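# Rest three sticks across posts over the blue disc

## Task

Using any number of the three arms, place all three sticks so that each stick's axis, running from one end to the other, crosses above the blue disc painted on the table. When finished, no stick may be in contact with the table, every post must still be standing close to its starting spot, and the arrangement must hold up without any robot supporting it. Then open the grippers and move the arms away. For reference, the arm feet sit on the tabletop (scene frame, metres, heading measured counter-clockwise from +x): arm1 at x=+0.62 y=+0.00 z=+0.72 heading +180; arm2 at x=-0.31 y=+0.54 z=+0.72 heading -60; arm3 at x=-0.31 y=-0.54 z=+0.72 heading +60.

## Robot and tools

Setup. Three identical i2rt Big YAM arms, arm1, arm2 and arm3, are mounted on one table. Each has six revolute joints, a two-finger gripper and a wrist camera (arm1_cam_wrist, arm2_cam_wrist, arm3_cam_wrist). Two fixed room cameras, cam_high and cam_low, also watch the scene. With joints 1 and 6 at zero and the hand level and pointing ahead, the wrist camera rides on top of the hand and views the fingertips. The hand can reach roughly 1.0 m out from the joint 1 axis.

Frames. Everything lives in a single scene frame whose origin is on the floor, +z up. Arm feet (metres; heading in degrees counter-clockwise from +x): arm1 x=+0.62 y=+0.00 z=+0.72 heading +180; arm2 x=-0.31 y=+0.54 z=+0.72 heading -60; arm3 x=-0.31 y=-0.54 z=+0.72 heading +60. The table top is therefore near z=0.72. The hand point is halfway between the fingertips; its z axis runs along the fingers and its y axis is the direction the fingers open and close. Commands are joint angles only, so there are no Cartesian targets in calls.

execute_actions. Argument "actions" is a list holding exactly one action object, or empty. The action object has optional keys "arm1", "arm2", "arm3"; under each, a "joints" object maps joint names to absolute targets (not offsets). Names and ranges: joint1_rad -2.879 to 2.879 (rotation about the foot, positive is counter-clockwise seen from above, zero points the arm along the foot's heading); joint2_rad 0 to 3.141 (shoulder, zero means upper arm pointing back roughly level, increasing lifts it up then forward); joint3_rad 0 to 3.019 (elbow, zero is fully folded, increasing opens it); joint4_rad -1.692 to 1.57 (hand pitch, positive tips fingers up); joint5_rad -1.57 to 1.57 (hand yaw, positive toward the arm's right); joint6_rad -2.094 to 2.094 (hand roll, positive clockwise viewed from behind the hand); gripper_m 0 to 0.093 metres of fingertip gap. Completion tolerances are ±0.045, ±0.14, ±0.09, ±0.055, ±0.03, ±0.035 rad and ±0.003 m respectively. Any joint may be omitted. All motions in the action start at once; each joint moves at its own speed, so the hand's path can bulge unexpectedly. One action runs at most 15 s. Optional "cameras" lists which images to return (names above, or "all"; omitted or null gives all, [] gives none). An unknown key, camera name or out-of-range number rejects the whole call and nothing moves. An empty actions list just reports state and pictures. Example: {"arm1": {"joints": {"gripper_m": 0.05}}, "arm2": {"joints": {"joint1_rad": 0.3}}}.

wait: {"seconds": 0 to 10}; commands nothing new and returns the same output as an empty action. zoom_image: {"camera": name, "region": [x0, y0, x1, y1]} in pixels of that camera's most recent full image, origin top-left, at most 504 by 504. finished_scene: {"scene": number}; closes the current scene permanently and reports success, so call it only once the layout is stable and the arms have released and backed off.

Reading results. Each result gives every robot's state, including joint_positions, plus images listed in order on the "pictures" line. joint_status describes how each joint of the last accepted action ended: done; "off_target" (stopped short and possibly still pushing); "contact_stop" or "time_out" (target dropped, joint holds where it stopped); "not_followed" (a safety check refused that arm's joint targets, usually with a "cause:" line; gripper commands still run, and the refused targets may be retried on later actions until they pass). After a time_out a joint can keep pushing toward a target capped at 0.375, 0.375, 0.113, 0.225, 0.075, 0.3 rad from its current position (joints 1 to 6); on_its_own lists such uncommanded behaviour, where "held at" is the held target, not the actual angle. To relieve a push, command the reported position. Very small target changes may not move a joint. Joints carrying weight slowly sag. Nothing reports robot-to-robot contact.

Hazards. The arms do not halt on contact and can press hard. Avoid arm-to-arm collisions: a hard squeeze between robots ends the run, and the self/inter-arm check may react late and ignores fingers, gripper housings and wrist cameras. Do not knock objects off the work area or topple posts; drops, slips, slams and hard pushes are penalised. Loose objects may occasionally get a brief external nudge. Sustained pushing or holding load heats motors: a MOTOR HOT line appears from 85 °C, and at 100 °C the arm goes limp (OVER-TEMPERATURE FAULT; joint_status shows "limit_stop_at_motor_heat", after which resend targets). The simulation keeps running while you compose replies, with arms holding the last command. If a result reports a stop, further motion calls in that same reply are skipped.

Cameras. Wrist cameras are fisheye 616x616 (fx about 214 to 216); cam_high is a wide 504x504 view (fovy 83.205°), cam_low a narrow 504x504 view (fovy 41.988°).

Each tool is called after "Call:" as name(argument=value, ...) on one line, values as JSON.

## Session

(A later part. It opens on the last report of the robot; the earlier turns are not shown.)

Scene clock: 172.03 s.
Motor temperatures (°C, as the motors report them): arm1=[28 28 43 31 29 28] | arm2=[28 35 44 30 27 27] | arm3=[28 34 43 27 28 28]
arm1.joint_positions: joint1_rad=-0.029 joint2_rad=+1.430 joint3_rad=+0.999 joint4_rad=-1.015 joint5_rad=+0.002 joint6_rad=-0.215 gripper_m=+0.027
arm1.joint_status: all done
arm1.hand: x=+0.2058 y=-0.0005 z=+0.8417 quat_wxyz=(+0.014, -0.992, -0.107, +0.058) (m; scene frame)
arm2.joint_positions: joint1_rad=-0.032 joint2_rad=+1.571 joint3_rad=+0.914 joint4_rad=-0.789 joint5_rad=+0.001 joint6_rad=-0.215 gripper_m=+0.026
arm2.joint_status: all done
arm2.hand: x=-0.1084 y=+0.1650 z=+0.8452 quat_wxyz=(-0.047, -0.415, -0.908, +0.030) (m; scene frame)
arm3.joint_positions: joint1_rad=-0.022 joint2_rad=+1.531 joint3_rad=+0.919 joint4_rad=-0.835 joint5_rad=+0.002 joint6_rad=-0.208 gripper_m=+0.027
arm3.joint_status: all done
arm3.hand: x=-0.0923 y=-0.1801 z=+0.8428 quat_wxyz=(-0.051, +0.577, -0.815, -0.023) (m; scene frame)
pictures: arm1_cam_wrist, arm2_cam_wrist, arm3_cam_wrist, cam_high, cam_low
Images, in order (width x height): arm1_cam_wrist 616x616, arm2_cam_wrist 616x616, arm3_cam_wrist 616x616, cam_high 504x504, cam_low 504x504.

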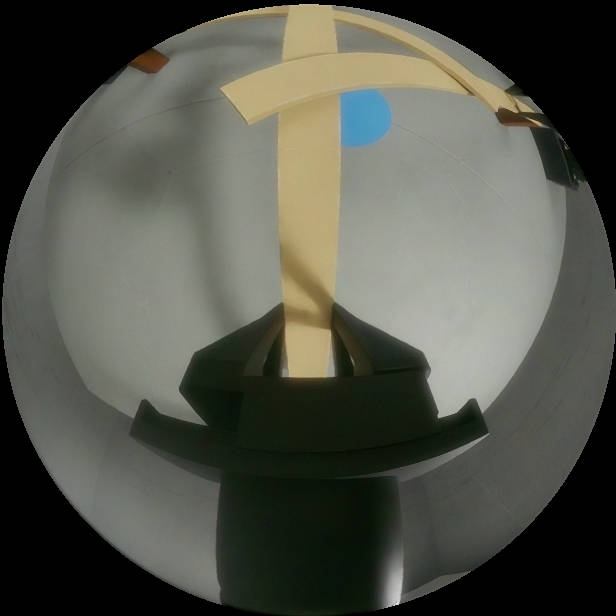

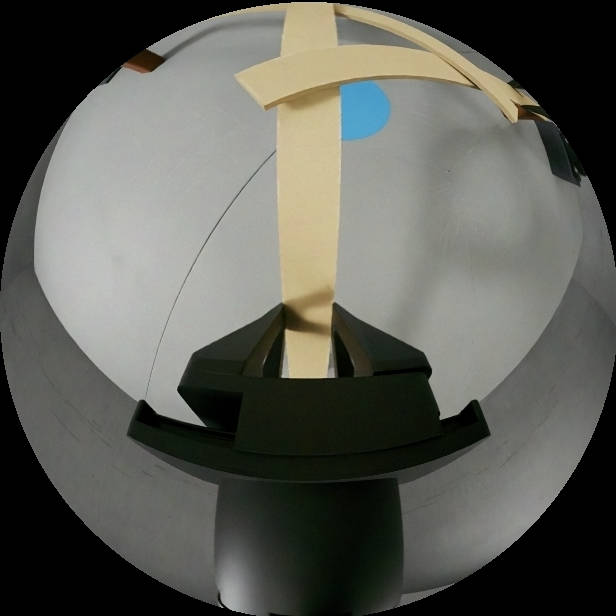

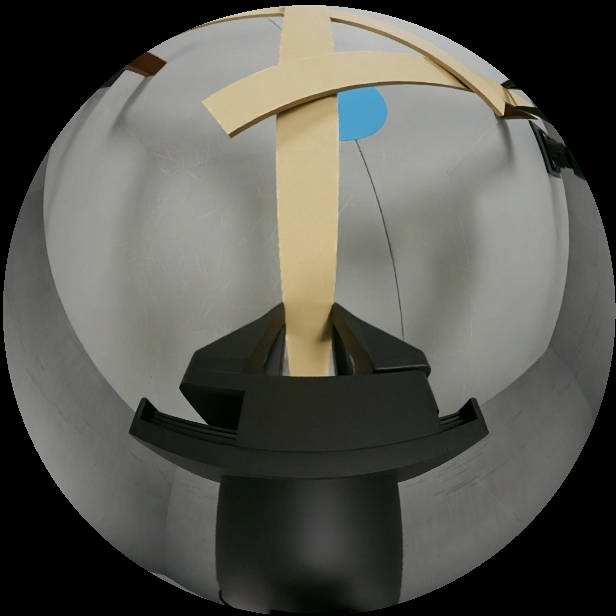

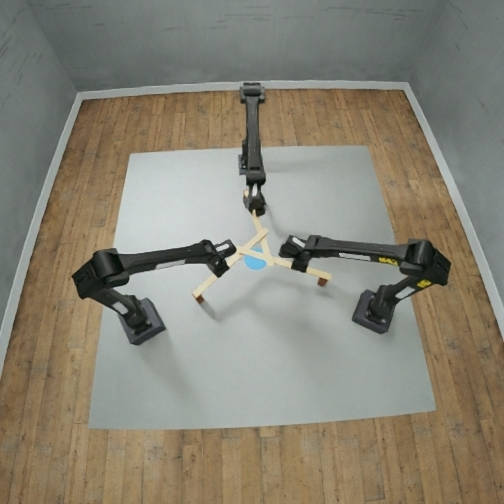

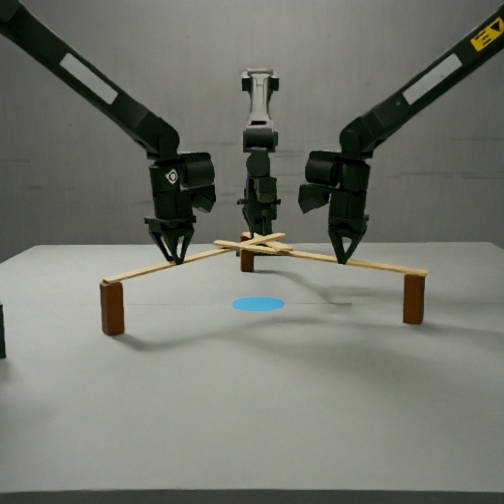

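Call:
execute_actions(actions=[{"arm1": {"joints": {"gripper_m": 0.055}}, "arm2": {"joints": {"gripper_m": 0.055}}, "arm3": {"joints": {"gripper_m": 0.055}}}])

Scene clock: 176.47 s.
Motor temperatures (°C, as the motors report them): arm1=[28 28 43 31 29 28] | arm2=[28 34 44 30 27 27] | arm3=[28 34 44 27 28 28]
arm1.joint_positions: joint1_rad=-0.029 joint2_rad=+1.430 joint3_rad=+0.999 joint4_rad=-1.015 joint5_rad=+0.002 joint6_rad=-0.215 gripper_m=+0.055
arm1.joint_status: all done
arm1.hand: x=+0.2058 y=-0.0005 z=+0.8417 quat_wxyz=(+0.014, -0.992, -0.107, +0.058) (m; scene frame)
arm2.joint_positions: joint1_rad=-0.032 joint2_rad=+1.571 joint3_rad=+0.914 joint4_rad=-0.789 joint5_rad=+0.001 joint6_rad=-0.215 gripper_m=+0.055
arm2.joint_status: all done
arm2.hand: x=-0.1084 y=+0.1650 z=+0.8452 quat_wxyz=(-0.047, -0.415, -0.908, +0.030) (m; scene frame)
arm3.joint_positions: joint1_rad=-0.022 joint2_rad=+1.531 joint3_rad=+0.919 joint4_rad=-0.835 joint5_rad=+0.002 joint6_rad=-0.208 gripper_m=+0.055
arm3.joint_status: all done
arm3.hand: x=-0.0923 y=-0.1801 z=+0.8428 quat_wxyz=(-0.051, +0.577, -0.815, -0.023) (m; scene frame)
pictures: arm1_cam_wrist, arm2_cam_wrist, arm3_cam_wrist, cam_high, cam_low
Images, in order (width x height): arm1_cam_wrist 616x616, arm2_cam_wrist 616x616, arm3_cam_wrist 616x616, cam_high 504x504, cam_low 504x504.

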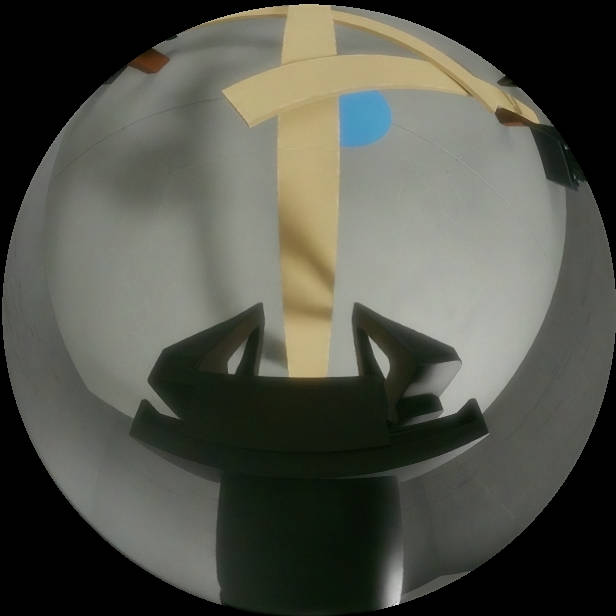

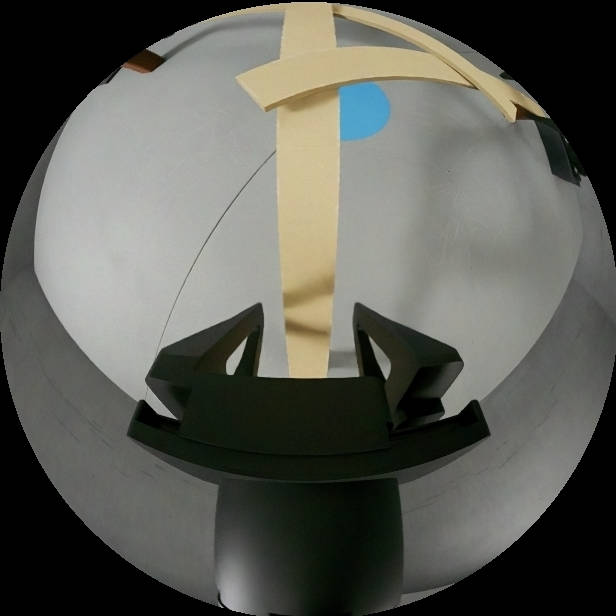

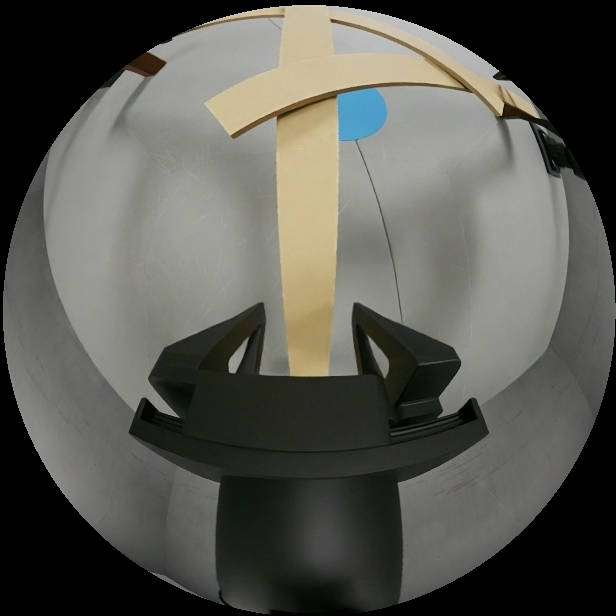

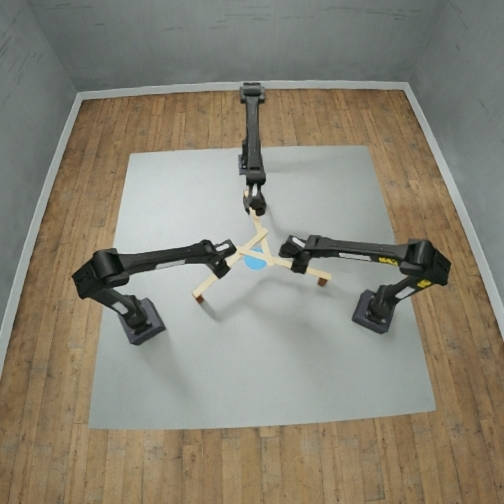

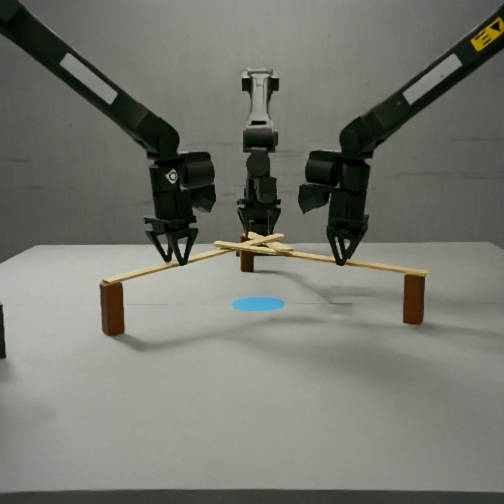

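The structure stands after release. Retreating all arms.

Call:
execute_actions(actions=[{"arm1": {"joints": {"joint2_rad": 0.85}}, "arm2": {"joints": {"joint2_rad": 0.9}}, "arm3": {"joints": {"joint2_rad": 0.9}}}])

Scene clock: 178.47 s.
Motor temperatures (°C, as the motors report them): arm1=[28 28 43 31 29 28] | arm2=[28 34 44 30 27 27] | arm3=[28 34 44 27 28 28]
arm1.joint_positions: joint1_rad=-0.029 joint2_rad=+0.847 joint3_rad=+0.999 joint4_rad=-1.015 joint5_rad=+0.002 joint6_rad=-0.215 gripper_m=+0.055
arm1.joint_status: all done
arm1.hand: x=+0.2585 y=-0.0036 z=+1.0606 quat_wxyz=(+0.044, -0.934, -0.103, +0.341) (m; scene frame)
arm2.joint_positions: joint1_rad=-0.032 joint2_rad=+0.893 joint3_rad=+0.914 joint4_rad=-0.789 joint5_rad=+0.001 joint6_rad=-0.215 gripper_m=+0.055
arm2.joint_status: all done
arm2.hand: x=-0.1220 y=+0.1842 z=+1.1187 quat_wxyz=(-0.310, -0.386, -0.839, +0.227) (m; scene frame)
arm3.joint_positions: joint1_rad=-0.022 joint2_rad=+0.896 joint3_rad=+0.924 joint4_rad=-0.835 joint5_rad=+0.002 joint6_rad=-0.208 gripper_m=+0.055
arm3.joint_status: all done
arm3.hand: x=-0.1045 y=-0.2016 z=+1.0968 quat_wxyz=(-0.337, +0.537, -0.759, -0.147) (m; scene frame)
pictures: arm1_cam_wrist, arm2_cam_wrist, arm3_cam_wrist, cam_high, cam_low
Images, in order (width x height): arm1_cam_wrist 616x616, arm2_cam_wrist 616x616, arm3_cam_wrist 616x616, cam_high 504x504, cam_low 504x504.

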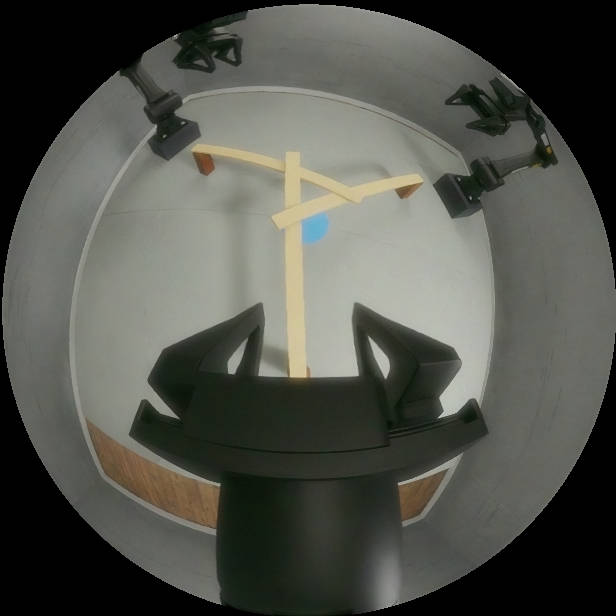

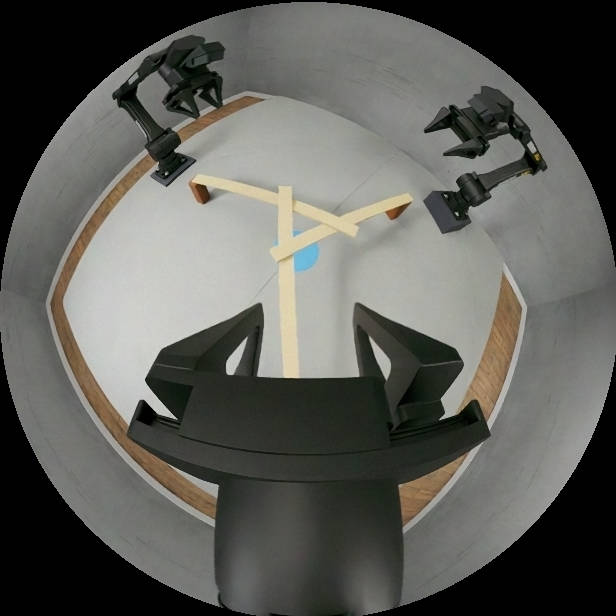

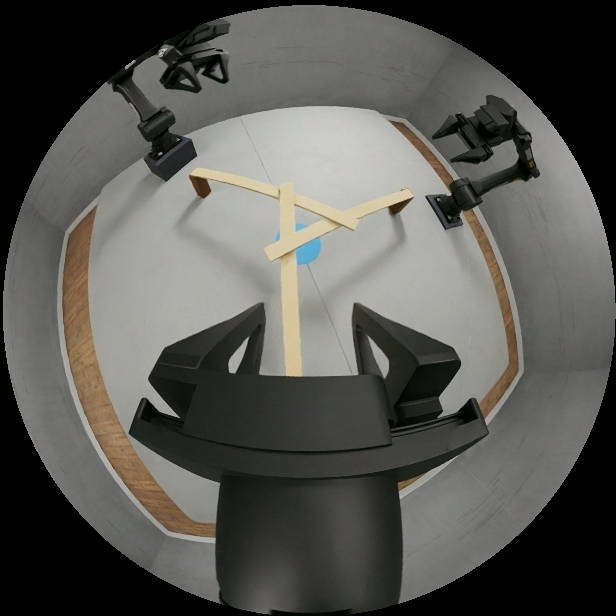

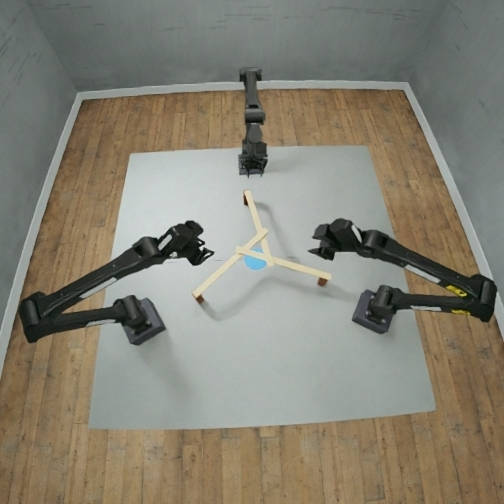

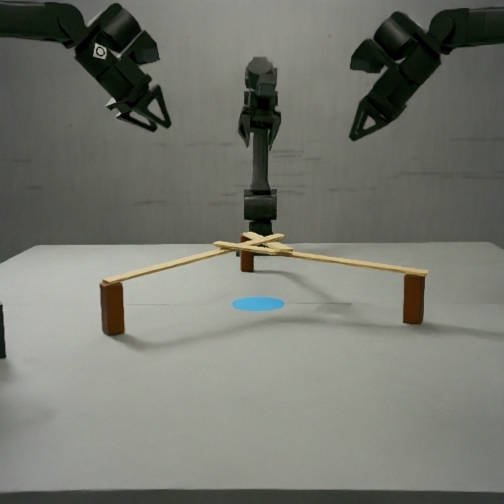

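Call:
zoom_image(camera="arm1_cam_wrist", region=[240, 140, 380, 280])

Call:
zoom_image(camera="arm2_cam_wrist", region=[230, 170, 370, 310])

Call:
zoom_image(camera="arm3_cam_wrist", region=[230, 170, 370, 310])

Region (240, 140, 380, 280) of arm1_cam_wrist's 616x616 image, scaled by 3.600, with more detail than that image has.

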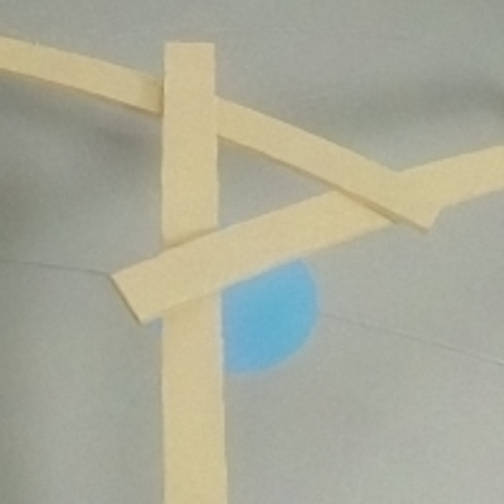

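Region (230, 170, 370, 310) of arm2_cam_wrist's 616x616 image, scaled by 3.600, with more detail than that image has.

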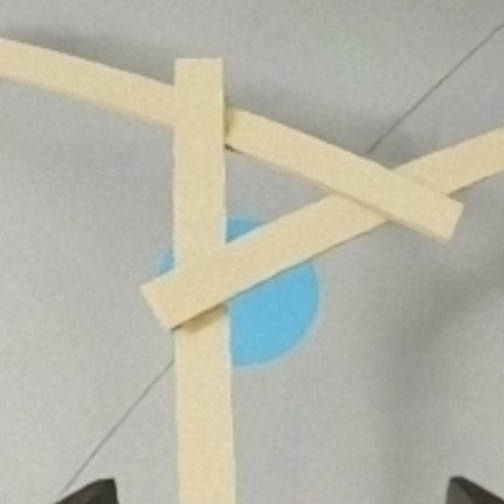

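Region (230, 170, 370, 310) of arm3_cam_wrist's 616x616 image, scaled by 3.600, with more detail than that image has.

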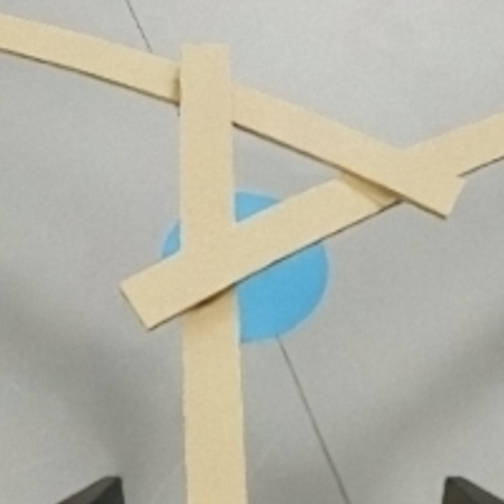

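Call:
finished_scene(scene=2)

The scene is finished: the task was done.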